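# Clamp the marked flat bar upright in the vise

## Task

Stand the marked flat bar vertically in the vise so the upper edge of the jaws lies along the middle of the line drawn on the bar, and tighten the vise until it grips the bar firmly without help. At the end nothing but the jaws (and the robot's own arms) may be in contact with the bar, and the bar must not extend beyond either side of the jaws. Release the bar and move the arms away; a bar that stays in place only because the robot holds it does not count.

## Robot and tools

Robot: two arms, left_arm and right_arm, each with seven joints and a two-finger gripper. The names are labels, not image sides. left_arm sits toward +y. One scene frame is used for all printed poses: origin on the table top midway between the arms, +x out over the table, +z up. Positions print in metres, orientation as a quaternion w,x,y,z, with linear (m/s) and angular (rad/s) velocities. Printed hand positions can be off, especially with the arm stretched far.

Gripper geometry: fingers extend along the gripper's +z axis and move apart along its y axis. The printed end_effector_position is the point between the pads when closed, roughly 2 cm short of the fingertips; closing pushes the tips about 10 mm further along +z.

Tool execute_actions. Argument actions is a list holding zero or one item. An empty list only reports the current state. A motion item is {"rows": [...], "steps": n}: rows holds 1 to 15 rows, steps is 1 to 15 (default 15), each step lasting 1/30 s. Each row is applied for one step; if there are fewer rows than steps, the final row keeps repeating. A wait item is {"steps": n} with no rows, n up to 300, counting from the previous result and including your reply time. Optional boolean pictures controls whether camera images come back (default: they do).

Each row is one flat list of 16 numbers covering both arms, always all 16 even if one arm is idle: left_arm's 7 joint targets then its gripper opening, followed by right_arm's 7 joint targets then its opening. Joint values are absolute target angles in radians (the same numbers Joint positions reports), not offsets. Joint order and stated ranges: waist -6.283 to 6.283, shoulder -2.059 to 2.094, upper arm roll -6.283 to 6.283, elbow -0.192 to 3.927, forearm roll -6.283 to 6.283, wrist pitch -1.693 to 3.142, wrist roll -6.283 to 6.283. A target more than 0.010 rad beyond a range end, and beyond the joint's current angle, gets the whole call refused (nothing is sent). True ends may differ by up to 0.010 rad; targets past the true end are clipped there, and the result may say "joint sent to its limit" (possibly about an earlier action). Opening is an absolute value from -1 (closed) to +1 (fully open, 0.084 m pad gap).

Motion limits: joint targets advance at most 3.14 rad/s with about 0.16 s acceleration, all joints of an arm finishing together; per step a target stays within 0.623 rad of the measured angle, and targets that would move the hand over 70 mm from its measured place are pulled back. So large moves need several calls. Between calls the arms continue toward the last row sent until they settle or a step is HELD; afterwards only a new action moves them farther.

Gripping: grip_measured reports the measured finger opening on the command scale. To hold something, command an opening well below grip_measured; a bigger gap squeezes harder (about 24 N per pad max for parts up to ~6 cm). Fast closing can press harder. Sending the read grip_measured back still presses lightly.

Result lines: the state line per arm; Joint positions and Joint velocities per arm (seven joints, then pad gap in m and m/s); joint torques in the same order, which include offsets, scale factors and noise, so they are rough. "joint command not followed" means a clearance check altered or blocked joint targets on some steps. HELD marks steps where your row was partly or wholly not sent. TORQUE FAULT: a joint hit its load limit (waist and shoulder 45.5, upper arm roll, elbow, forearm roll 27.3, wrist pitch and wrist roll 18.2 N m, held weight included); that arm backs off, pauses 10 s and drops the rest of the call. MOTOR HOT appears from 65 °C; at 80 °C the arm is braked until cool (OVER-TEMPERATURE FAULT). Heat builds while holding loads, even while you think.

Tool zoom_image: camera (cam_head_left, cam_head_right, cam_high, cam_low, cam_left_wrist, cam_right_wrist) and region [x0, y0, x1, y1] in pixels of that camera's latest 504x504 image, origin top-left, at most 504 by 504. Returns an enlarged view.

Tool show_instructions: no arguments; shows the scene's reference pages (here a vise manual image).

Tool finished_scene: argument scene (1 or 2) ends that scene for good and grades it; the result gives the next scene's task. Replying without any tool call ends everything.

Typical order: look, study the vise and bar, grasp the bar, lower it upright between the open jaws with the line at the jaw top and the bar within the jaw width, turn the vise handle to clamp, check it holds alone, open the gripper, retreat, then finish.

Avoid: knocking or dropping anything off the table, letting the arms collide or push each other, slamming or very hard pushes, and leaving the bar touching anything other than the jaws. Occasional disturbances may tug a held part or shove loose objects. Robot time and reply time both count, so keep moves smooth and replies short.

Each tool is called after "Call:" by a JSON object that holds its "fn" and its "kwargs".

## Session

Call:
{"fn": "show_instructions", "kwargs": {}}

Call:
{"fn": "execute_actions", "kwargs": {"actions": []}}

Reference images for this scene: vise manual.

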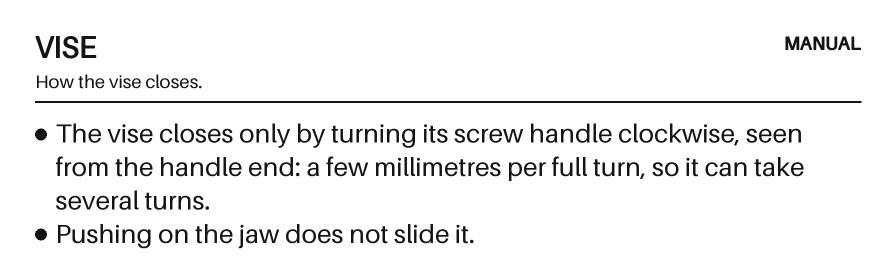

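Scene clock: 0.00 s of 6000.00 s.
left_arm: end_effector_position=(+0.0485, +0.2438, +0.3869) grip_measured=+1.00 end_effector_quat_wxyz=(+0.073, -0.282, +0.950, +0.112) end_effector_velocity=(-0.000, -0.000, -0.000) end_effector_angular_velocity=(+0.000, +0.001, -0.002) | right_arm: end_effector_position=(+0.3611, +0.0823, +0.3689) grip_measured=+1.00 end_effector_quat_wxyz=(+0.156, +0.928, -0.173, +0.291) end_effector_velocity=(+0.001, -0.001, -0.000) end_effector_angular_velocity=(+0.001, -0.000, -0.003)
Joint positions: left_arm=[-1.184 -1.048  0.016  0.857  0.201  2.115  1.424  0.084] | right_arm=[ 0.916  0.081  0.348  1.497 -0.671  1.63   1.583  0.084]
Joint velocities: left_arm=[-0.     0.    -0.     0.    -0.001  0.     0.001 -0.   ] | right_arm=[-0.002  0.    -0.    -0.     0.    -0.     0.002  0.   ]
Joint torques (N m, as the arm reports them, + toward a larger angle): no reading
Motor temperatures (°C, as the motors report them): left_arm=[32 35 39 33 39 33 42] | right_arm=[33 32 30 35 33 33 36]

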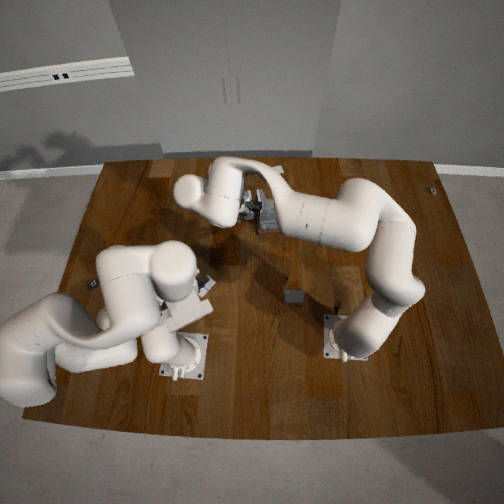

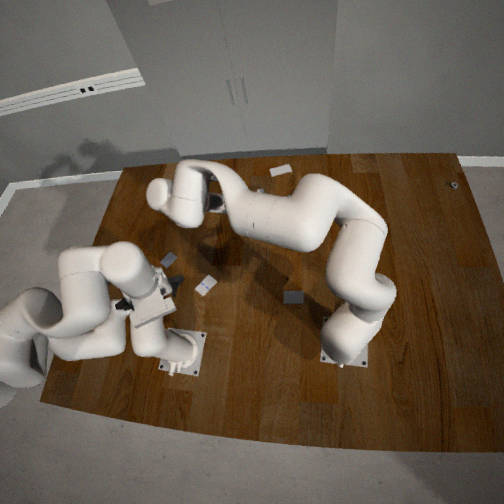

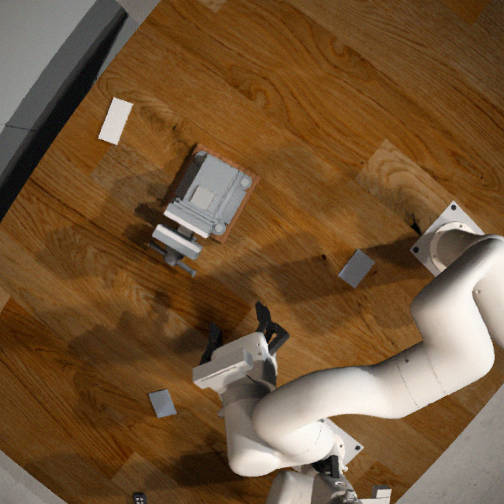

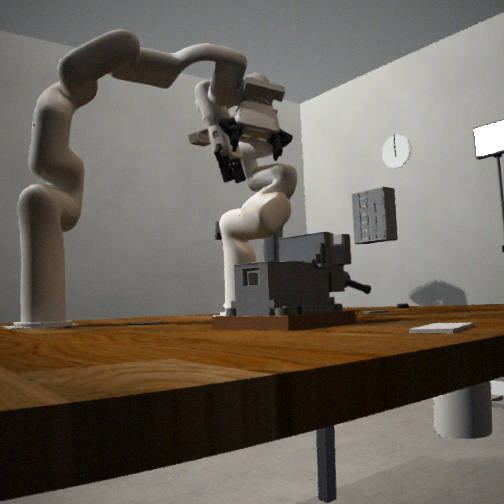

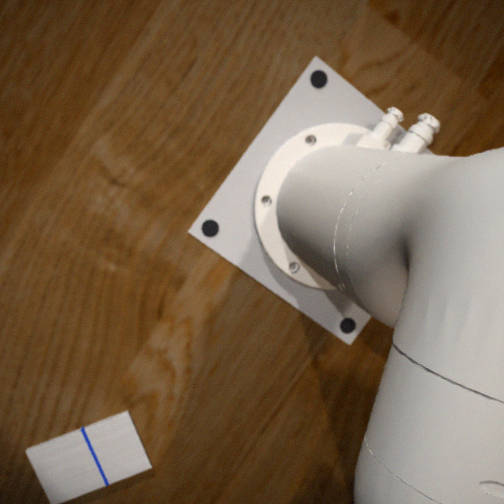

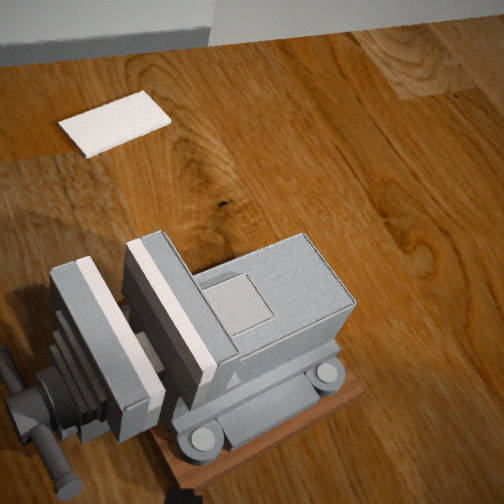

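Clear the view: right swings away, left rotates folded.

Call:
{"fn": "execute_actions", "kwargs": {"actions": [{"rows":[[1.0,-1.048,0,0.857,0.2,2.115,1.424,1,0.0,0.081,0,1.497,0,1.4,0,1]]}], "pictures": false}}

Call:
{"fn": "execute_actions", "kwargs": {"actions": [{"steps":50}]}}

Call:
{"fn": "zoom_image", "kwargs": {"camera": "cam_high", "region": [130,130,350,290]}}

Call:
{"fn": "zoom_image", "kwargs": {"camera": "cam_high", "region": [200,320,320,420]}}

Scene clock: 6.00 s of 6000.00 s.
left_arm: end_effector_position=(+0.0691, +0.3372, +0.3873) grip_measured=+1.00 end_effector_quat_wxyz=(-0.018, +0.690, -0.710, -0.137) end_effector_velocity=(-0.069, +0.267, -0.000) end_effector_angular_velocity=(+0.004, +0.003, +2.668) | right_arm: end_effector_position=(+0.4574, -0.0342, +0.3377) grip_measured=+1.00 end_effector_quat_wxyz=(+0.150, +0.949, -0.248, +0.127) end_effector_velocity=(+0.186, -0.300, -0.040) end_effector_angular_velocity=(+0.348, +0.466, -0.336)
Joint positions: left_arm=[-0.211 -1.048  0.001  0.857  0.2    2.115  1.424  0.084] | right_arm=[ 0.608  0.082  0.202  1.497 -0.396  1.535  1.275  0.084]
Joint velocities: left_arm=[ 2.674  0.002 -0.009 -0.001 -0.004  0.001  0.001  0.   ] | right_arm=[-0.734  0.    -0.262  0.     0.509 -0.172 -0.731 -0.   ]
Joint torques (N m, as the arm reports them, + toward a larger angle): left_arm=[-0.09  3.47  0.04 13.05  0.03 -0.17 -0.39] | right_arm=[  0.44 -33.25   0.54  14.35  -0.9   -0.87   0.36]
Motor temperatures (°C, as the motors report them): left_arm=[32 35 39 34 39 33 42] | right_arm=[33 32 30 36 33 33 36]
Steps of this call (steps 1 to 165: nothing new was sent; steps 166 to 180: all 15 steps of this action). Readings (joint positions):
166: left_arm=[-1.184 -1.048 0.016 0.857 0.201 2.115 1.424] | right_arm=[0.916 0.081 0.348 1.497 -0.671 1.630 1.583]
167: left_arm=[-1.181 -1.048 0.016 0.857 0.201 2.115 1.424] | right_arm=[0.913 0.081 0.347 1.496 -0.667 1.628 1.579]
169: left_arm=[-1.138 -1.048 0.014 0.857 0.201 2.114 1.424] | right_arm=[0.880 0.080 0.336 1.497 -0.628 1.613 1.540]
173: left_arm=[-0.850 -1.048 0.008 0.857 0.201 2.114 1.424] | right_arm=[0.777 0.082 0.271 1.496 -0.534 1.581 1.444]
180: the state above

Scene clock: 7.67 s of 6000.00 s.
left_arm: end_effector_position=(-0.0200, +0.4148, +0.3873) grip_measured=+1.00 end_effector_quat_wxyz=(+0.063, +0.972, -0.191, -0.123) end_effector_velocity=(-0.000, +0.000, +0.000) end_effector_angular_velocity=(+0.001, +0.001, +0.000) | right_arm: end_effector_position=(+0.5421, -0.3193, +0.3283) grip_measured=+1.00 end_effector_quat_wxyz=(+0.000, +0.999, -0.042, +0.008) end_effector_velocity=(-0.000, -0.001, -0.000) end_effector_angular_velocity=(-0.000, +0.000, -0.001)
Joint positions: left_arm=[ 1.    -1.048 -0.     0.857  0.2    2.115  1.424  0.084] | right_arm=[ 0.     0.081  0.     1.497 -0.     1.4    0.     0.084]
Joint velocities: left_arm=[ 0.    -0.    -0.001  0.     0.001 -0.    -0.    -0.   ] | right_arm=[-0.001  0.    -0.001 -0.    -0.    -0.    -0.     0.   ]
Joint torques (N m, as the arm reports them, + toward a larger angle): left_arm=[-0.22  2.37  0.16 12.5   0.42 -0.77 -0.42] | right_arm=[  0.18 -32.17  -0.14  14.46  -0.18  -1.37   0.39]
Motor temperatures (°C, as the motors report them): left_arm=[32 35 39 34 39 33 42] | right_arm=[33 32 30 36 33 33 36]
Steps of this call (steps 1 to 50: the robot went on to your last target). Readings (joint positions):
1: left_arm=[-0.121 -1.048 0.001 0.857 0.200 2.115 1.424] | right_arm=[0.584 0.082 0.194 1.497 -0.380 1.529 1.250]
2: left_arm=[-0.032 -1.048 0.000 0.857 0.200 2.115 1.424] | right_arm=[0.559 0.081 0.186 1.497 -0.364 1.523 1.226]
4: left_arm=[0.147 -1.048 0.000 0.857 0.200 2.115 1.424] | right_arm=[0.511 0.081 0.170 1.497 -0.332 1.513 1.174]
8: left_arm=[0.505 -1.048 0.000 0.857 0.200 2.115 1.424] | right_arm=[0.416 0.081 0.138 1.497 -0.271 1.492 1.059]
50: the state above

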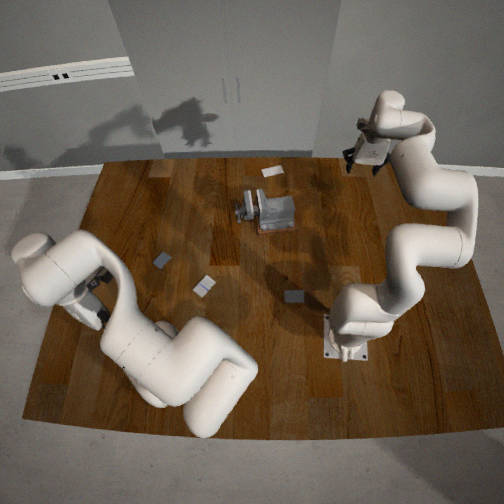

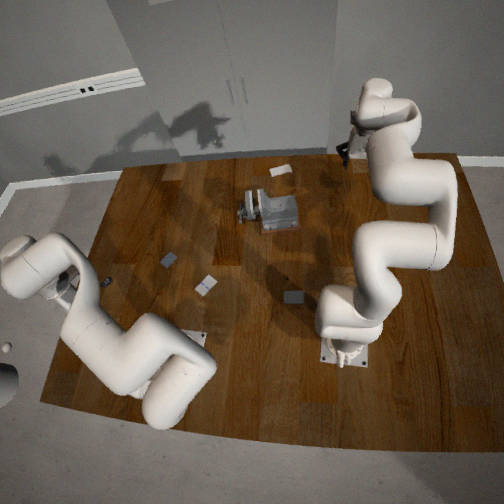

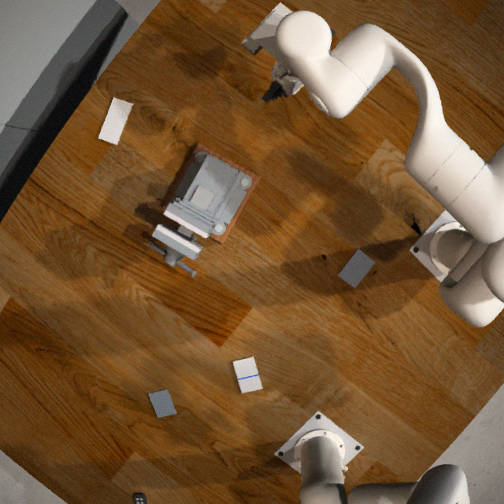

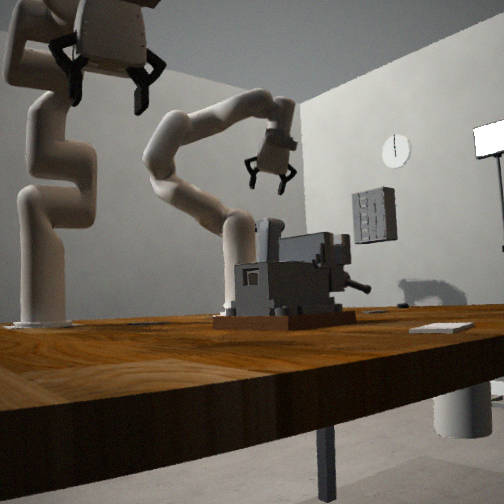

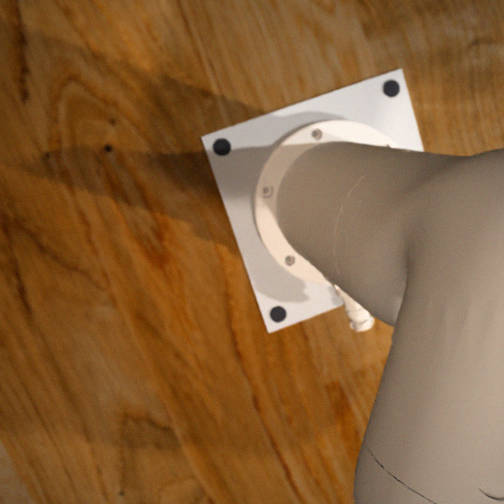

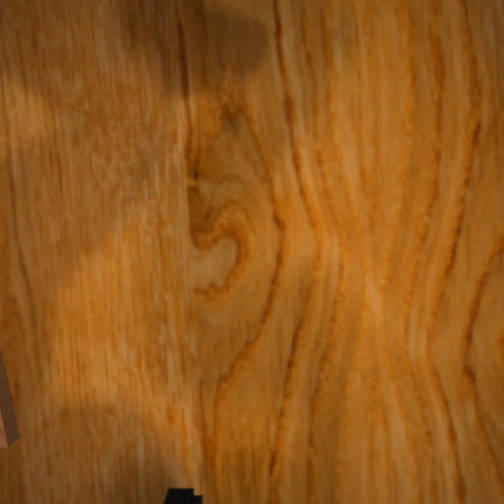

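Region (130, 130, 350, 290) of cam_high's 504x504 image, scaled by 2.291, with more detail than that image has; it fills the top 367 rows of this view, and the rest is white.

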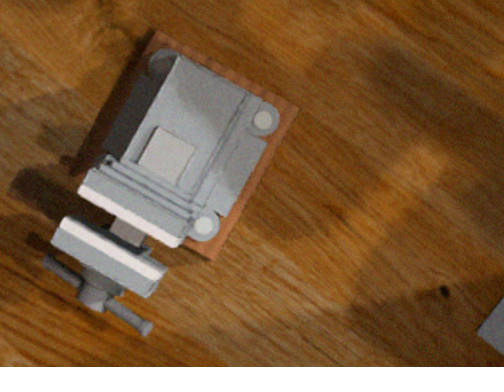

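Region (200, 320, 320, 420) of cam_high's 504x504 image, scaled by 4.200, with more detail than that image has.

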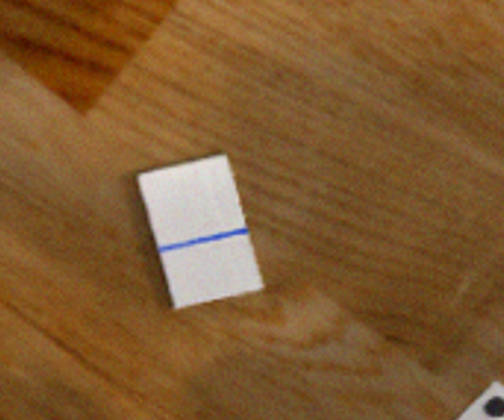

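Call:
{"fn": "execute_actions", "kwargs": {"actions": [{"rows":[[1.1,0.4,0,1.385,-1.4,1.38,-2.6,0.2,1.007,0.1,0,1.2,1.006,0.991,-2.292,1]]}], "pictures": false}}

Call:
{"fn": "execute_actions", "kwargs": {"actions": [{"steps":55}], "pictures": false}}

Call:
{"fn": "execute_actions", "kwargs": {"actions": [{"rows":[[1.1,0.4,0,1.385,-1.4,1.38,-2.6,0.2,1.007,0.632,0,1.311,1.006,0.991,-2.292,0.7]]}], "pictures": false}}

Call:
{"fn": "execute_actions", "kwargs": {"actions": [{"steps":30}]}}

Call:
{"fn": "zoom_image", "kwargs": {"camera": "cam_high", "region": [190,320,310,420]}}

Call:
{"fn": "zoom_image", "kwargs": {"camera": "cam_head_left", "region": [170,240,260,320]}}

Scene clock: 24.73 s of 6000.00 s.
left_arm: end_effector_position=(+0.1310, +0.4943, +0.4298) grip_measured=+0.19 end_effector_quat_wxyz=(+0.032, +0.996, -0.060, +0.061) end_effector_velocity=(+0.354, +0.176, +0.048) end_effector_angular_velocity=(-0.385, -0.782, +0.829) | right_arm: end_effector_position=(+0.5402, -0.1386, +0.2982) grip_measured=+1.00 end_effector_quat_wxyz=(-0.118, +0.978, +0.170, +0.029) end_effector_velocity=(-0.075, +0.409, -0.040) end_effector_angular_velocity=(+0.538, -0.101, +0.936)
Joint positions: left_arm=[ 1.045 -0.708 -0.     1.096 -0.141  1.797  1.083  0.052] | right_arm=[ 0.249  0.088  0.001  1.394  0.25   1.258 -0.25   0.084]
Joint velocities: left_arm=[ 0.086  0.865  0.     0.448 -0.864 -0.644 -0.861 -0.   ] | right_arm=[ 0.586  0.013 -0.    -0.196  0.584 -0.267 -0.584 -0.   ]
Joint torques (N m, as the arm reports them, + toward a larger angle): left_arm=[-0.37 -1.52  1.09 13.2  -0.59 -0.79 -0.2 ] | right_arm=[ -0.62 -34.09  -0.74  14.54   0.02  -1.32   0.19]
Motor temperatures (°C, as the motors report them): left_arm=[32 35 39 34 39 33 42] | right_arm=[33 32 30 37 33 33 36]
Steps of this call (steps 1 to 15: the robot went on to your last target; steps 16 to 497: nothing new was sent; steps 498 to 512: all 15 steps of this action). Readings (joint positions):
498: left_arm=[1.000 -1.048 -0.000 0.857 0.200 2.115 1.424] | right_arm=[0.000 0.081 -0.000 1.497 0.000 1.400 -0.000]
499: left_arm=[1.001 -1.045 0.000 0.860 0.196 2.111 1.420] | right_arm=[0.003 0.081 -0.001 1.495 0.004 1.397 -0.004]
501: left_arm=[1.007 -1.008 0.001 0.893 0.156 2.072 1.379] | right_arm=[0.034 0.081 -0.008 1.481 0.037 1.375 -0.038]
505: left_arm=[1.023 -0.897 -0.000 0.980 0.048 1.963 1.272] | right_arm=[0.115 0.085 0.002 1.444 0.115 1.328 -0.115]
512: the state above

Scene clock: 26.57 s of 6000.00 s.
left_arm: end_effector_position=(+0.4512, +0.6925, +0.2913) grip_measured=+0.19 end_effector_quat_wxyz=(+0.392, -0.326, +0.718, -0.474) end_effector_velocity=(-0.000, -0.000, -0.001) end_effector_angular_velocity=(-2.085, +1.015, +0.582) | right_arm: end_effector_position=(+0.2627, +0.2561, +0.2952) grip_measured=+1.00 end_effector_quat_wxyz=(-0.293, +0.211, +0.883, +0.301) end_effector_velocity=(-0.001, +0.001, +0.001) end_effector_angular_velocity=(+0.007, -0.010, +0.011)
Joint positions: left_arm=[ 1.1    0.4   -0.     1.385 -1.4    1.38  -2.315  0.052] | right_arm=[ 1.007  0.1   -0.     1.2    1.006  0.991 -2.291  0.084]
Joint velocities: left_arm=[-0.     0.002  0.001 -0.    -0.     0.001 -2.389 -0.   ] | right_arm=[ 0.    -0.     0.002  0.001  0.001  0.    -0.014 -0.   ]
Joint torques (N m, as the arm reports them, + toward a larger angle): left_arm=[ -0.33 -20.27  -1.6   14.87  -1.61   1.46  -0.12] | right_arm=[ -0.4  -33.28  -0.12  14.33   0.49  -0.62   0.23]
Motor temperatures (°C, as the motors report them): left_arm=[32 35 39 34 39 33 42] | right_arm=[33 32 30 37 33 33 36]
Steps of this call (steps 1 to 55: the robot went on to your last target). Readings (joint positions):
1: left_arm=[1.048 -0.679 -0.000 1.111 -0.170 1.776 1.054] | right_arm=[0.269 0.088 0.001 1.387 0.269 1.249 -0.269]
2: left_arm=[1.051 -0.649 -0.000 1.125 -0.200 1.755 1.024] | right_arm=[0.289 0.089 0.000 1.381 0.289 1.241 -0.289]
4: left_arm=[1.056 -0.588 -0.000 1.152 -0.261 1.716 0.963] | right_arm=[0.328 0.089 0.000 1.369 0.328 1.224 -0.328]
8: left_arm=[1.065 -0.460 -0.000 1.200 -0.388 1.647 0.836] | right_arm=[0.408 0.091 0.000 1.348 0.408 1.194 -0.408]
55: the state above

Scene clock: 27.07 s of 6000.00 s.
left_arm: end_effector_position=(+0.4512, +0.6925, +0.2911) grip_measured=+0.19 end_effector_quat_wxyz=(+0.321, -0.424, +0.665, -0.524) end_effector_velocity=(-0.000, +0.001, +0.000) end_effector_angular_velocity=(-0.007, +0.003, +0.004) | right_arm: end_effector_position=(+0.2652, +0.2597, +0.1318) grip_measured=+0.70 end_effector_quat_wxyz=(-0.340, +0.264, +0.883, +0.185) end_effector_velocity=(-0.029, -0.037, -0.383) end_effector_angular_velocity=(-0.501, +0.380, +0.002)
Joint positions: left_arm=[ 1.1    0.4    0.     1.385 -1.4    1.38  -2.599  0.052] | right_arm=[ 1.007  0.443 -0.     1.271  1.006  0.991 -2.292  0.073]
Joint velocities: left_arm=[ 0.001  0.    -0.     0.    -0.001 -0.001 -0.008 -0.   ] | right_arm=[ 0.     0.79   0.001  0.161 -0.     0.001 -0.    -0.   ]
Joint torques (N m, as the arm reports them, + toward a larger angle): left_arm=[ -1.06 -20.26  -1.72  14.87  -1.64   1.39  -0.46] | right_arm=[ -0.84 -41.33  -0.32  13.08   0.26  -0.36   0.35]
Motor temperatures (°C, as the motors report them): left_arm=[32 35 39 34 39 33 42] | right_arm=[33 32 30 37 33 33 36]
Steps of this call (steps 1 to 15: all 15 steps of this action). Readings (joint positions):
1: left_arm=[1.100 0.400 -0.000 1.385 -1.400 1.380 -2.390] | right_arm=[1.007 0.100 -0.000 1.200 1.006 0.991 -2.291]
2: left_arm=[1.100 0.400 -0.000 1.385 -1.400 1.380 -2.454] | right_arm=[1.007 0.103 -0.000 1.201 1.006 0.991 -2.291]
4: left_arm=[1.100 0.400 -0.000 1.385 -1.400 1.380 -2.538] | right_arm=[1.007 0.137 -0.000 1.215 1.006 0.991 -2.291]
8: left_arm=[1.100 0.400 0.000 1.385 -1.400 1.380 -2.589] | right_arm=[1.007 0.259 -0.000 1.231 1.006 0.991 -2.291]
15: the state above

Scene clock: 28.07 s of 6000.00 s.
left_arm: end_effector_position=(+0.4512, +0.6925, +0.2911) grip_measured=+0.19 end_effector_quat_wxyz=(+0.321, -0.425, +0.665, -0.524) end_effector_velocity=(+0.000, +0.000, +0.000) end_effector_angular_velocity=(-0.001, -0.001, +0.001) | right_arm: end_effector_position=(+0.2543, +0.2456, +0.0412) grip_measured=+0.70 end_effector_quat_wxyz=(-0.363, +0.292, +0.877, +0.121) end_effector_velocity=(-0.000, -0.000, -0.001) end_effector_angular_velocity=(-0.001, +0.001, -0.000)
Joint positions: left_arm=[ 1.1    0.4    0.     1.385 -1.4    1.38  -2.6    0.052] | right_arm=[ 1.007  0.632  0.     1.311  1.006  0.991 -2.292  0.073]
Joint velocities: left_arm=[-0.    -0.     0.001  0.    -0.001  0.    -0.001  0.   ] | right_arm=[-0.     0.001 -0.    -0.001  0.    -0.    -0.    -0.   ]
Joint torques (N m, as the arm reports them, + toward a larger angle): left_arm=[ -0.84 -20.07  -1.71  15.    -1.79   1.32  -0.27] | right_arm=[ -0.62 -43.7   -0.27  11.84   0.1   -0.25   0.45]
Motor temperatures (°C, as the motors report them): left_arm=[32 35 39 34 39 33 42] | right_arm=[33 32 30 37 33 33 36]
Steps of this call (steps 1 to 30: the robot went on to your last target). Readings (joint positions):
1: left_arm=[1.100 0.400 0.000 1.385 -1.400 1.380 -2.599] | right_arm=[1.007 0.469 -0.000 1.276 1.006 0.991 -2.292]
2: left_arm=[1.100 0.400 0.000 1.385 -1.400 1.380 -2.600] | right_arm=[1.007 0.496 -0.000 1.282 1.006 0.991 -2.292]
4: left_arm=[1.100 0.400 0.000 1.385 -1.400 1.380 -2.600] | right_arm=[1.007 0.548 -0.000 1.293 1.006 0.991 -2.292]
8: left_arm=[1.100 0.400 0.000 1.385 -1.400 1.380 -2.600] | right_arm=[1.007 0.618 0.000 1.304 1.006 0.991 -2.292]
30: the state above
All arms were judged still, so your last target was given up. Only a new action makes them travel on or press farther. Fingers that are still opening or closing keep moving.

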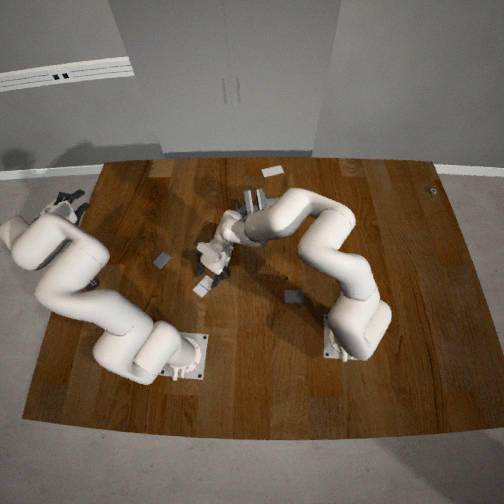

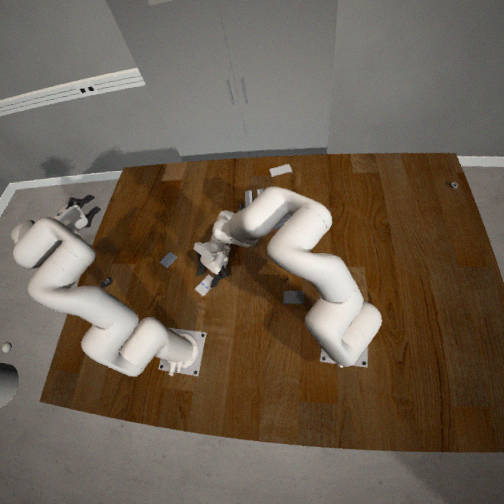

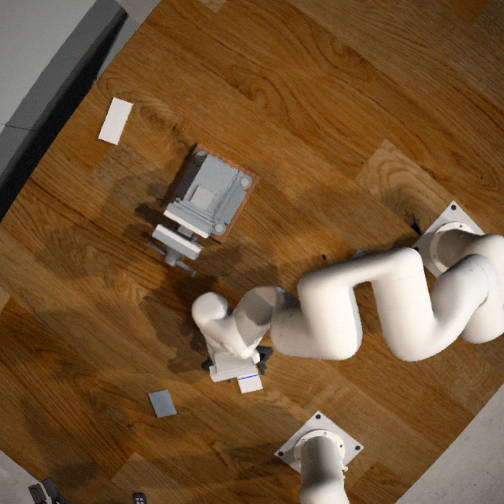

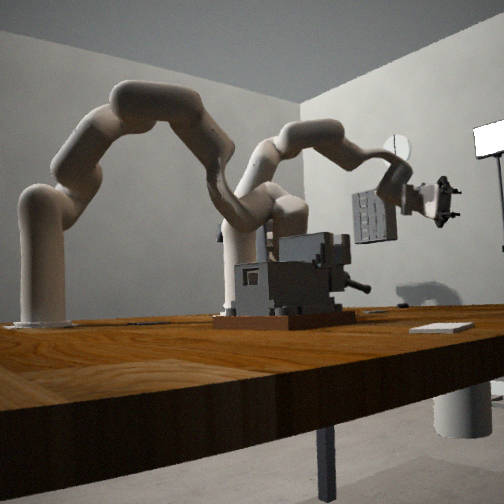

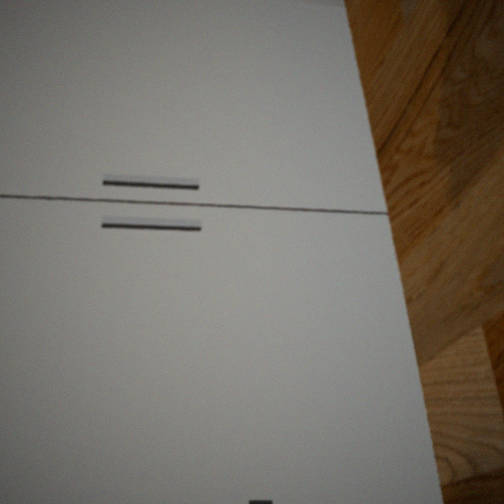

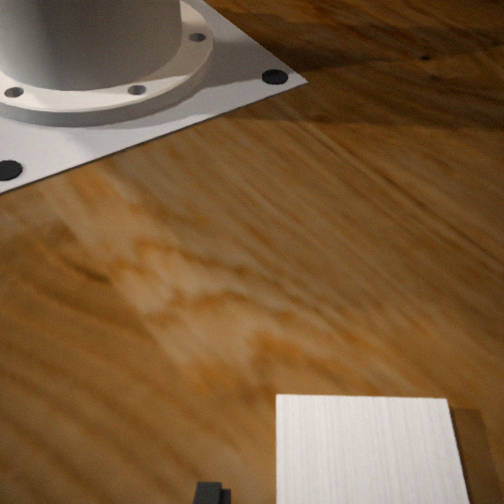

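Region (190, 320, 310, 420) of cam_high's 504x504 image, scaled by 4.200, with more detail than that image has.

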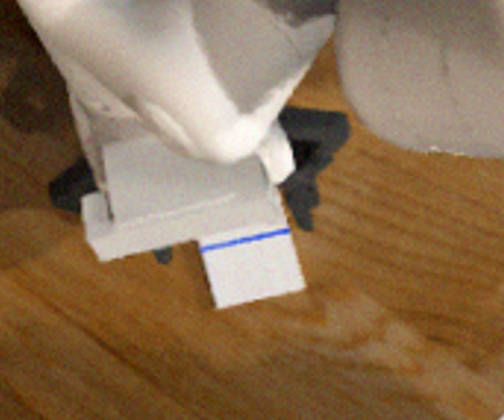

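Region (170, 240, 260, 320) of cam_head_left's 504x504 image, scaled by 5.600, with more detail than that image has.

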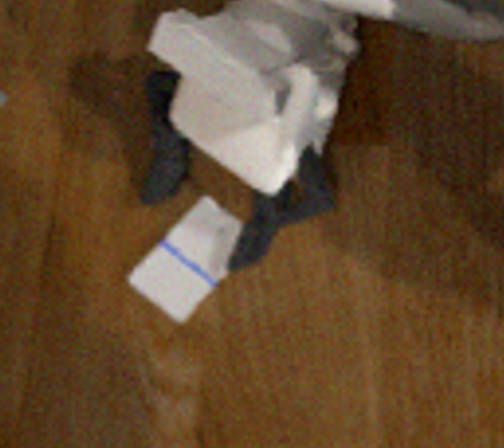

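Call:
{"fn": "execute_actions", "kwargs": {"actions": [{"rows":[[1.1,0.4,0,1.385,-1.4,1.38,-2.6,0.2,1.007,0.658,0,1.312,1.020,0.977,-2.314,0.45]]}], "pictures": false}}

Call:
{"fn": "execute_actions", "kwargs": {"actions": [{"steps":12}]}}

Call:
{"fn": "zoom_image", "kwargs": {"camera": "cam_head_left", "region": [180,255,240,305]}}

Scene clock: 33.70 s of 6000.00 s.
left_arm: end_effector_position=(+0.4512, +0.6925, +0.2911) grip_measured=+0.19 end_effector_quat_wxyz=(+0.321, -0.425, +0.665, -0.524) end_effector_velocity=(+0.000, +0.000, +0.000) end_effector_angular_velocity=(-0.001, -0.002, +0.000) | right_arm: end_effector_position=(+0.2545, +0.2439, +0.0279) grip_measured=+0.44 end_effector_quat_wxyz=(-0.363, +0.293, +0.876, +0.120) end_effector_velocity=(-0.000, -0.002, -0.003) end_effector_angular_velocity=(-0.005, +0.004, -0.002)
Joint positions: left_arm=[ 1.1    0.4    0.     1.385 -1.4    1.38  -2.6    0.052] | right_arm=[ 1.007  0.658  0.     1.312  1.02   0.977 -2.314  0.063]
Joint velocities: left_arm=[-0.     0.     0.001 -0.    -0.002  0.001  0.001  0.   ] | right_arm=[-0.001  0.004 -0.    -0.002  0.001 -0.     0.    -0.   ]
Joint torques (N m, as the arm reports them, + toward a larger angle): left_arm=[ -0.13 -20.82  -1.3   14.97  -1.58   1.09  -0.24] | right_arm=[ -0.04 -43.46  -0.1   11.56   0.    -0.08   0.37]
Motor temperatures (°C, as the motors report them): left_arm=[32 35 39 35 39 33 42] | right_arm=[33 32 30 37 33 33 36]
Steps of this call (steps 1 to 154: nothing new was sent; steps 155 to 169: all 15 steps of this action). Readings (joint positions):
155: left_arm=[1.100 0.400 -0.000 1.385 -1.400 1.380 -2.600] | right_arm=[1.007 0.632 -0.000 1.311 1.006 0.991 -2.292]
156: left_arm=[1.100 0.400 -0.000 1.385 -1.400 1.380 -2.600] | right_arm=[1.007 0.634 0.000 1.312 1.007 0.989 -2.295]
158: left_arm=[1.100 0.400 0.000 1.385 -1.400 1.380 -2.600] | right_arm=[1.007 0.644 0.000 1.313 1.013 0.984 -2.303]
162: left_arm=[1.100 0.400 -0.000 1.385 -1.400 1.380 -2.600] | right_arm=[1.007 0.657 -0.000 1.310 1.019 0.979 -2.312]
169: the state above

Scene clock: 34.10 s of 6000.00 s.
left_arm: end_effector_position=(+0.4512, +0.6925, +0.2911) grip_measured=+0.19 end_effector_quat_wxyz=(+0.321, -0.425, +0.665, -0.524) end_effector_velocity=(-0.000, +0.001, -0.000) end_effector_angular_velocity=(-0.001, -0.001, +0.002) | right_arm: end_effector_position=(+0.2544, +0.2437, +0.0276) grip_measured=+0.44 end_effector_quat_wxyz=(-0.363, +0.293, +0.876, +0.120) end_effector_velocity=(+0.001, -0.000, -0.000) end_effector_angular_velocity=(-0.001, +0.000, -0.002)
Joint positions: left_arm=[ 1.1    0.4    0.     1.385 -1.4    1.38  -2.6    0.052] | right_arm=[ 1.007  0.658  0.     1.312  1.02   0.977 -2.314  0.063]
Joint velocities: left_arm=[ 0.001  0.001 -0.    -0.    -0.002 -0.     0.    -0.   ] | right_arm=[-0.001  0.     0.    -0.    -0.    -0.     0.001 -0.   ]
Joint torques (N m, as the arm reports them, + toward a larger angle): left_arm=[ -0.27 -20.65  -1.37  14.37  -1.75   1.26  -0.25] | right_arm=[  0.36 -43.53  -0.1   11.49   0.3   -0.22   0.37]
Motor temperatures (°C, as the motors report them): left_arm=[32 35 39 35 39 33 42] | right_arm=[33 32 30 37 33 33 36]
Steps of this call (steps 1 to 12: the robot went on to your last target). Readings (joint positions):
1: left_arm=[1.100 0.400 -0.000 1.385 -1.400 1.380 -2.600] | right_arm=[1.007 0.658 0.000 1.312 1.020 0.977 -2.314]
2: left_arm=[1.100 0.400 -0.000 1.385 -1.400 1.380 -2.600] | right_arm=[1.007 0.658 0.000 1.312 1.020 0.977 -2.314]
4: left_arm=[1.100 0.400 0.000 1.385 -1.400 1.380 -2.600] | right_arm=[1.007 0.658 0.000 1.312 1.020 0.977 -2.314]
8: left_arm=[1.100 0.400 0.000 1.385 -1.400 1.380 -2.600] | right_arm=[1.007 0.658 0.000 1.312 1.020 0.977 -2.314]
12: the state above

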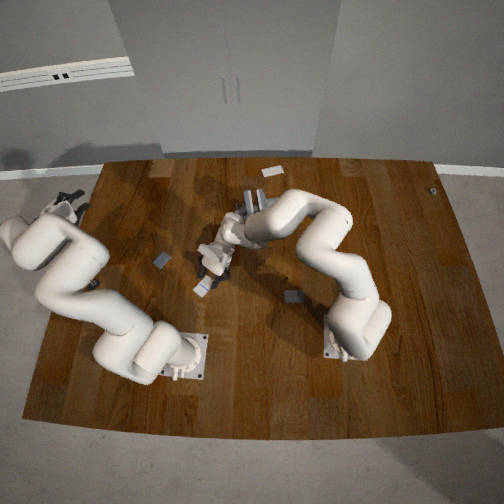

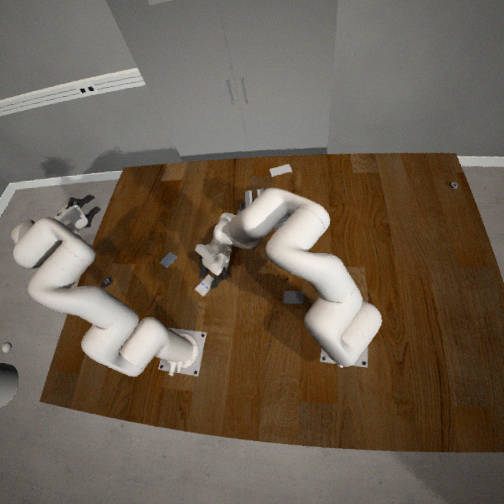

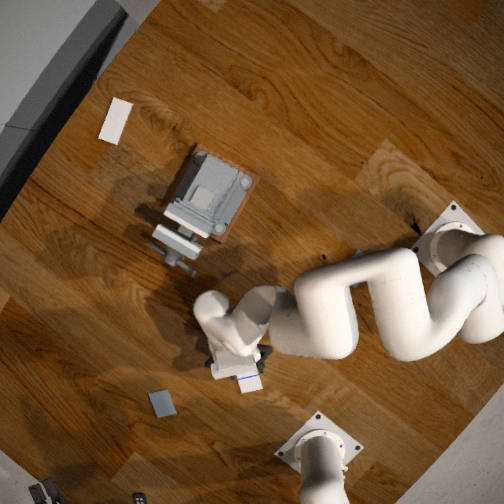

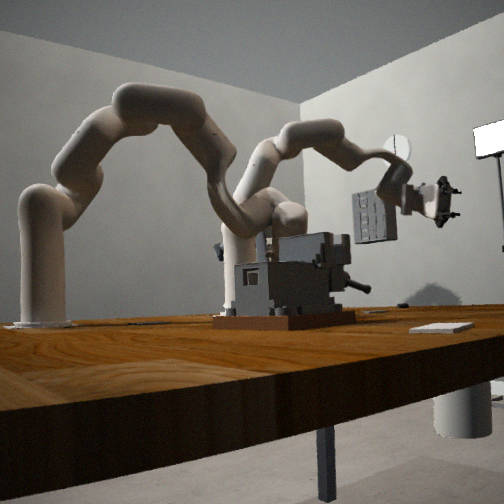

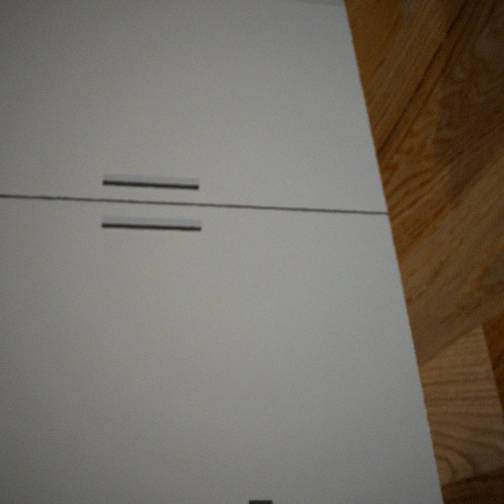

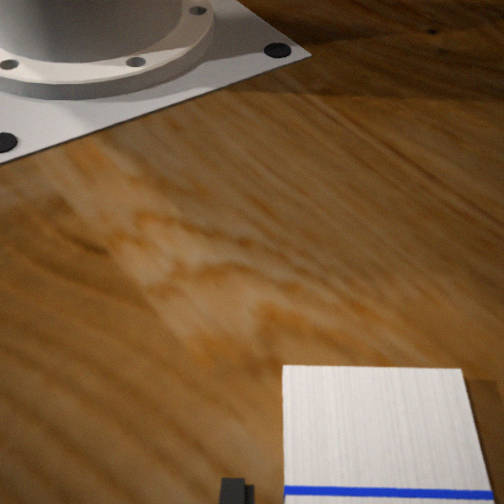

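Region (180, 255, 240, 305) of cam_head_left's 504x504 image, scaled by 8.400, with more detail than that image has.

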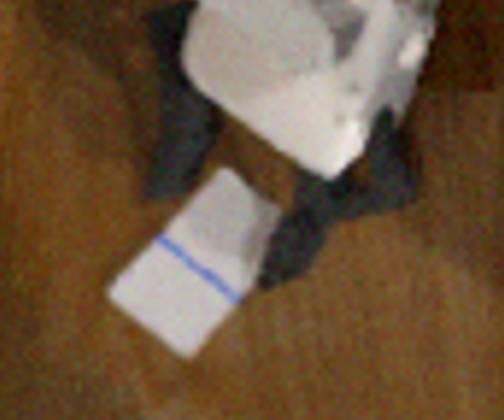

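Call:
{"fn": "execute_actions", "kwargs": {"actions": [{"rows":[[1.1,0.4,0,1.385,-1.4,1.38,-2.6,0.2,1.001,0.667,0,1.3155,1.023,0.974,-2.319,0.35]]}], "pictures": false}}

Call:
{"fn": "execute_actions", "kwargs": {"actions": [{"rows":[[1.1,0.4,0,1.385,-1.4,1.38,-2.6,0.2,1.001,0.667,0,1.3155,1.023,0.974,-2.319,0.28],[1.1,0.4,0,1.385,-1.4,1.38,-2.6,0.2,1.001,0.667,0,1.3155,1.023,0.974,-2.319,0.22],[1.1,0.4,0,1.385,-1.4,1.38,-2.6,0.2,1.001,0.667,0,1.3155,1.023,0.974,-2.319,0.16],[1.1,0.4,0,1.385,-1.4,1.38,-2.6,0.2,1.001,0.667,0,1.3155,1.023,0.974,-2.319,0.1],[1.1,0.4,0,1.385,-1.4,1.38,-2.6,0.2,1.001,0.667,0,1.3155,1.023,0.974,-2.319,0.04],[1.1,0.4,0,1.385,-1.4,1.38,-2.6,0.2,1.001,0.667,0,1.3155,1.023,0.974,-2.319,-0.05],[1.1,0.4,0,1.385,-1.4,1.38,-2.6,0.2,1.001,0.667,0,1.3155,1.023,0.974,-2.319,-0.2],[1.1,0.4,0,1.385,-1.4,1.38,-2.6,0.2,1.001,0.667,0,1.3155,1.023,0.974,-2.319,-0.5],[1.1,0.4,0,1.385,-1.4,1.38,-2.6,0.2,1.001,0.667,0,1.3155,1.023,0.974,-2.319,-1]]}]}}

Scene clock: 41.03 s of 6000.00 s.
left_arm: end_effector_position=(+0.4512, +0.6925, +0.2911) grip_measured=+0.19 end_effector_quat_wxyz=(+0.321, -0.425, +0.665, -0.524) end_effector_velocity=(+0.001, -0.000, +0.001) end_effector_angular_velocity=(-0.001, -0.003, -0.000) | right_arm: end_effector_position=(+0.2578, +0.2427, +0.0242) grip_measured=+0.34 end_effector_quat_wxyz=(-0.362, +0.296, +0.875, +0.121) end_effector_velocity=(+0.000, -0.001, -0.001) end_effector_angular_velocity=(-0.001, +0.001, -0.001)
Joint positions: left_arm=[ 1.1    0.4    0.     1.385 -1.4    1.38  -2.6    0.052] | right_arm=[ 1.001  0.667  0.     1.316  1.023  0.974 -2.319  0.059]
Joint velocities: left_arm=[-0.     0.    -0.001  0.    -0.003  0.001  0.     0.   ] | right_arm=[-0.001  0.001  0.    -0.001  0.    -0.    -0.    -0.   ]
Joint torques (N m, as the arm reports them, + toward a larger angle): left_arm=[ -0.37 -19.99  -1.19  14.53  -1.74   1.23  -0.21] | right_arm=[ -0.42 -42.13  -0.45  10.91   0.03  -0.26   0.48]
Motor temperatures (°C, as the motors report them): left_arm=[32 36 39 35 39 33 42] | right_arm=[33 32 30 37 33 33 36]
Steps of this call (steps 1 to 15: the robot went on to your last target; steps 16 to 193: nothing new was sent; steps 194 to 208: all 15 steps of this action). Readings (joint positions):
194: left_arm=[1.100 0.400 0.000 1.385 -1.400 1.380 -2.600] | right_arm=[1.007 0.658 0.000 1.312 1.020 0.977 -2.314]
195: left_arm=[1.100 0.400 0.000 1.385 -1.400 1.380 -2.600] | right_arm=[1.006 0.659 0.000 1.313 1.020 0.977 -2.315]
197: left_arm=[1.100 0.400 -0.000 1.385 -1.400 1.380 -2.600] | right_arm=[1.004 0.662 0.000 1.314 1.022 0.975 -2.317]
201: left_arm=[1.100 0.400 0.000 1.385 -1.400 1.380 -2.600] | right_arm=[1.001 0.666 -0.000 1.315 1.023 0.974 -2.319]
208: the state above

Scene clock: 41.53 s of 6000.00 s.
left_arm: end_effector_position=(+0.4512, +0.6925, +0.2911) grip_measured=+0.19 end_effector_quat_wxyz=(+0.321, -0.425, +0.665, -0.524) end_effector_velocity=(-0.000, -0.000, -0.000) end_effector_angular_velocity=(+0.001, +0.001, -0.002) | right_arm: end_effector_position=(+0.2585, +0.2430, +0.0247) grip_measured=+0.14 end_effector_quat_wxyz=(-0.362, +0.296, +0.875, +0.122) end_effector_velocity=(-0.001, -0.000, -0.001) end_effector_angular_velocity=(-0.001, +0.001, +0.002)
Joint positions: left_arm=[ 1.1    0.4    0.     1.385 -1.4    1.38  -2.6    0.052] | right_arm=[ 1.001  0.666 -0.     1.317  1.023  0.974 -2.319  0.05 ]
Joint velocities: left_arm=[ 0.     0.     0.    -0.     0.002  0.001  0.001  0.   ] | right_arm=[ 0.001  0.001  0.    -0.    -0.    -0.    -0.001  0.   ]
Joint torques (N m, as the arm reports them, + toward a larger angle): left_arm=[ -0.58 -19.93  -1.42  14.39  -1.72   1.08  -0.56] | right_arm=[  0.46 -36.75  -0.16   8.3   -0.87   0.09   0.61]
Motor temperatures (°C, as the motors report them): left_arm=[32 36 39 35 39 33 42] | right_arm=[33 32 30 37 33 33 36]
Steps of this call (steps 1 to 15: all 15 steps of this action). Readings (joint positions):
1: left_arm=[1.100 0.400 0.000 1.385 -1.400 1.380 -2.600] | right_arm=[1.001 0.667 0.000 1.316 1.023 0.974 -2.319]
2: left_arm=[1.100 0.400 -0.000 1.385 -1.400 1.380 -2.600] | right_arm=[1.001 0.666 0.000 1.316 1.023 0.974 -2.319]
4: left_arm=[1.100 0.400 0.000 1.385 -1.400 1.380 -2.600] | right_arm=[1.001 0.666 -0.000 1.317 1.023 0.974 -2.319]
8: left_arm=[1.100 0.400 0.000 1.385 -1.400 1.380 -2.600] | right_arm=[1.001 0.666 -0.000 1.317 1.023 0.974 -2.319]
15: the state above

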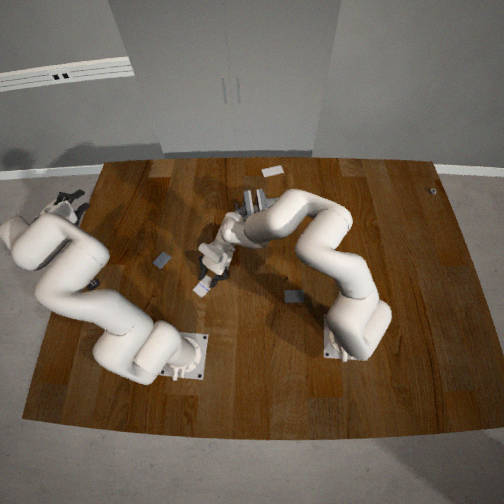

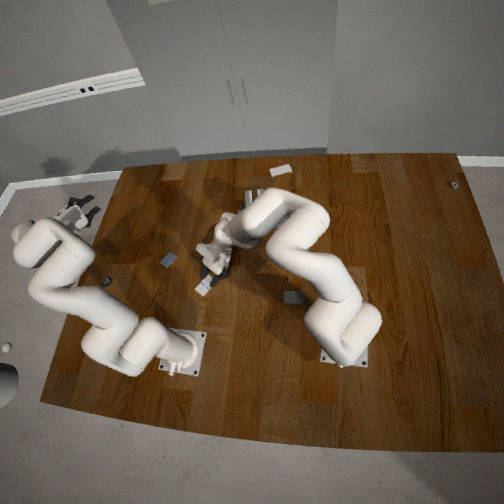

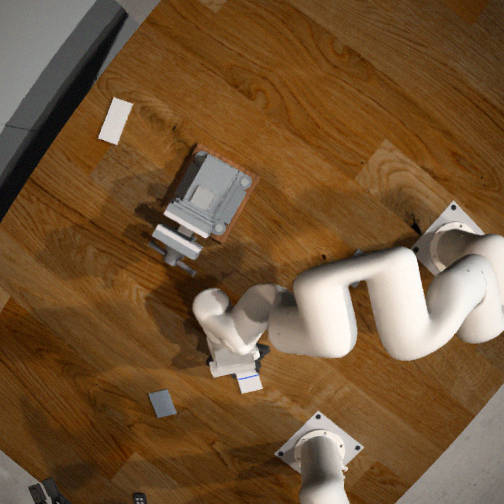

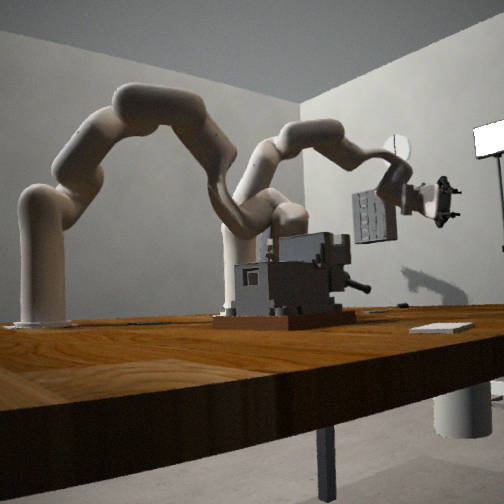

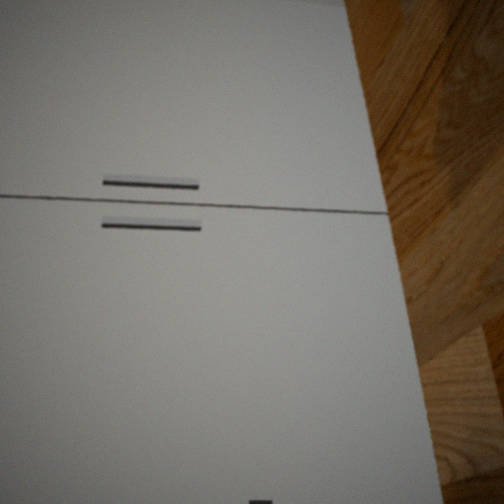

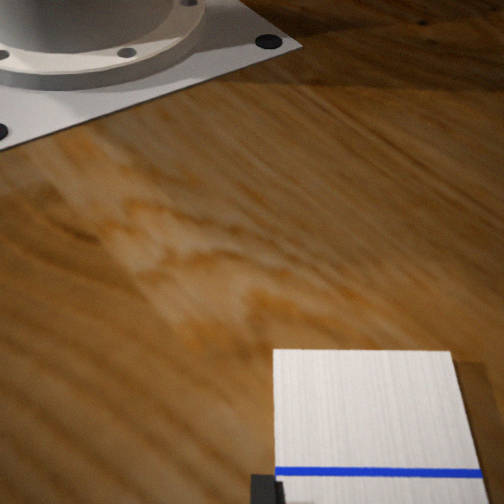

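Call:
{"fn": "execute_actions", "kwargs": {"actions": [{"rows":[[1.1,0.4,0,1.385,-1.4,1.38,-2.6,0.2,0.95,0.2,0,1.2,1.023,0.974,-2.319,-1]],"steps":15}]}}

Scene clock: 57.07 s of 6000.00 s.
left_arm: end_effector_position=(+0.4512, +0.6925, +0.2911) grip_measured=+0.19 end_effector_quat_wxyz=(+0.321, -0.425, +0.665, -0.524) end_effector_velocity=(+0.000, -0.000, +0.000) end_effector_angular_velocity=(-0.000, -0.000, -0.001) | right_arm: end_effector_position=(+0.2891, +0.2501, +0.1743) grip_measured=+0.13 end_effector_quat_wxyz=(-0.320, +0.266, +0.880, +0.231) end_effector_velocity=(+0.060, -0.008, +0.385) end_effector_angular_velocity=(+0.495, -0.405, -0.094)
Joint positions: left_arm=[ 1.1    0.4   -0.     1.385 -1.4    1.38  -2.6    0.052] | right_arm=[ 0.966  0.341  0.     1.229  1.022  0.974 -2.319  0.05 ]
Joint velocities: left_arm=[-0.001 -0.001  0.    -0.    -0.     0.    -0.    -0.   ] | right_arm=[-0.088 -0.794 -0.004 -0.156  0.006 -0.001 -0.002 -0.   ]
Joint torques (N m, as the arm reports them, + toward a larger angle): left_arm=[ -0.5  -20.12  -1.66  14.86  -1.57   1.17  -0.54] | right_arm=[  0.2  -38.79  -0.2   12.68   0.27  -0.39   0.51]
Motor temperatures (°C, as the motors report them): left_arm=[32 36 39 35 39 33 42] | right_arm=[33 32 30 36 33 33 36]
Steps of this call (steps 1 to 15: the robot went on to your last target; steps 16 to 451: nothing new was sent; steps 452 to 466: all 15 steps of this action). Readings (joint positions):
452: left_arm=[1.100 0.400 -0.000 1.385 -1.400 1.380 -2.600] | right_arm=[1.001 0.667 0.000 1.315 1.023 0.974 -2.319]
453: left_arm=[1.100 0.400 0.000 1.385 -1.400 1.380 -2.600] | right_arm=[1.001 0.665 0.000 1.314 1.023 0.974 -2.319]
455: left_arm=[1.100 0.400 -0.000 1.385 -1.400 1.380 -2.600] | right_arm=[0.998 0.636 0.002 1.292 1.021 0.974 -2.319]
459: left_arm=[1.100 0.400 -0.000 1.385 -1.400 1.380 -2.600] | right_arm=[0.986 0.522 0.000 1.270 1.021 0.973 -2.319]
466: the state above

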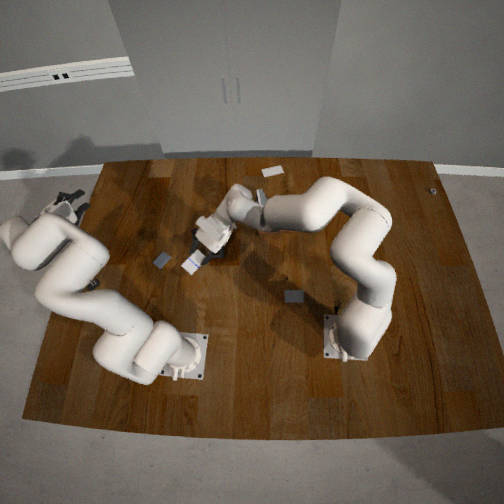

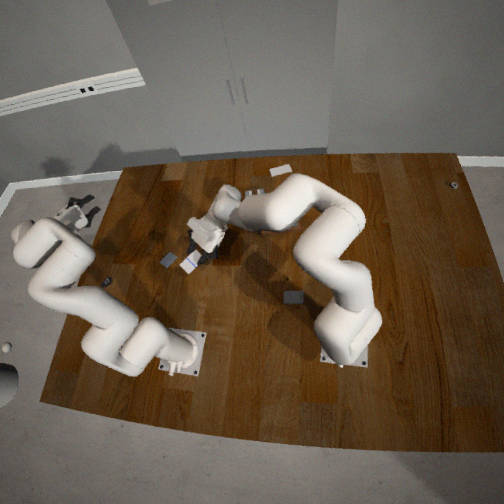

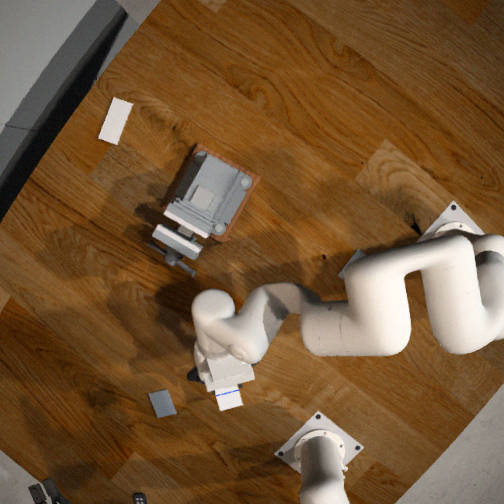

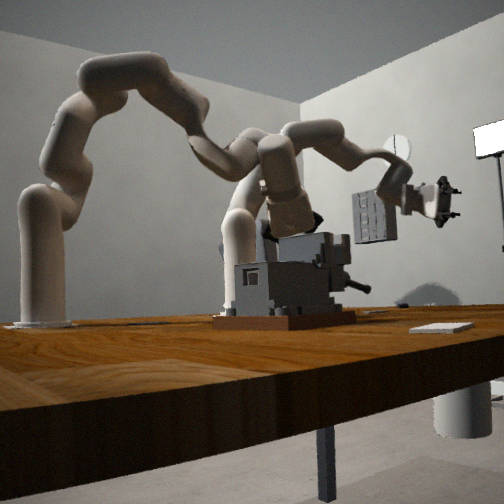

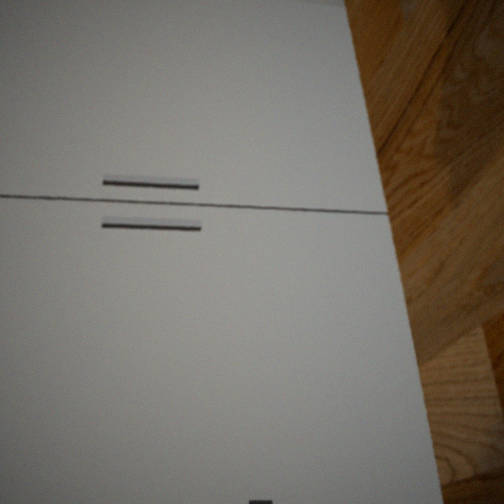

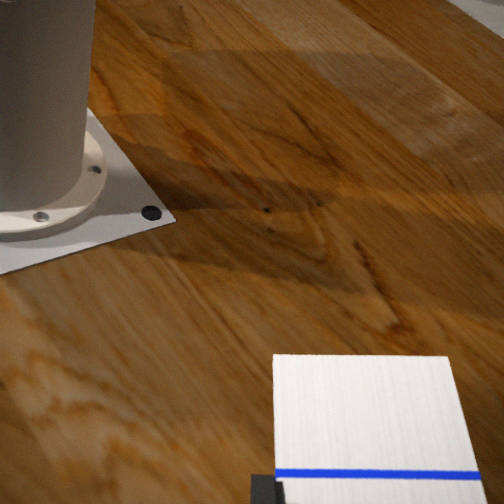

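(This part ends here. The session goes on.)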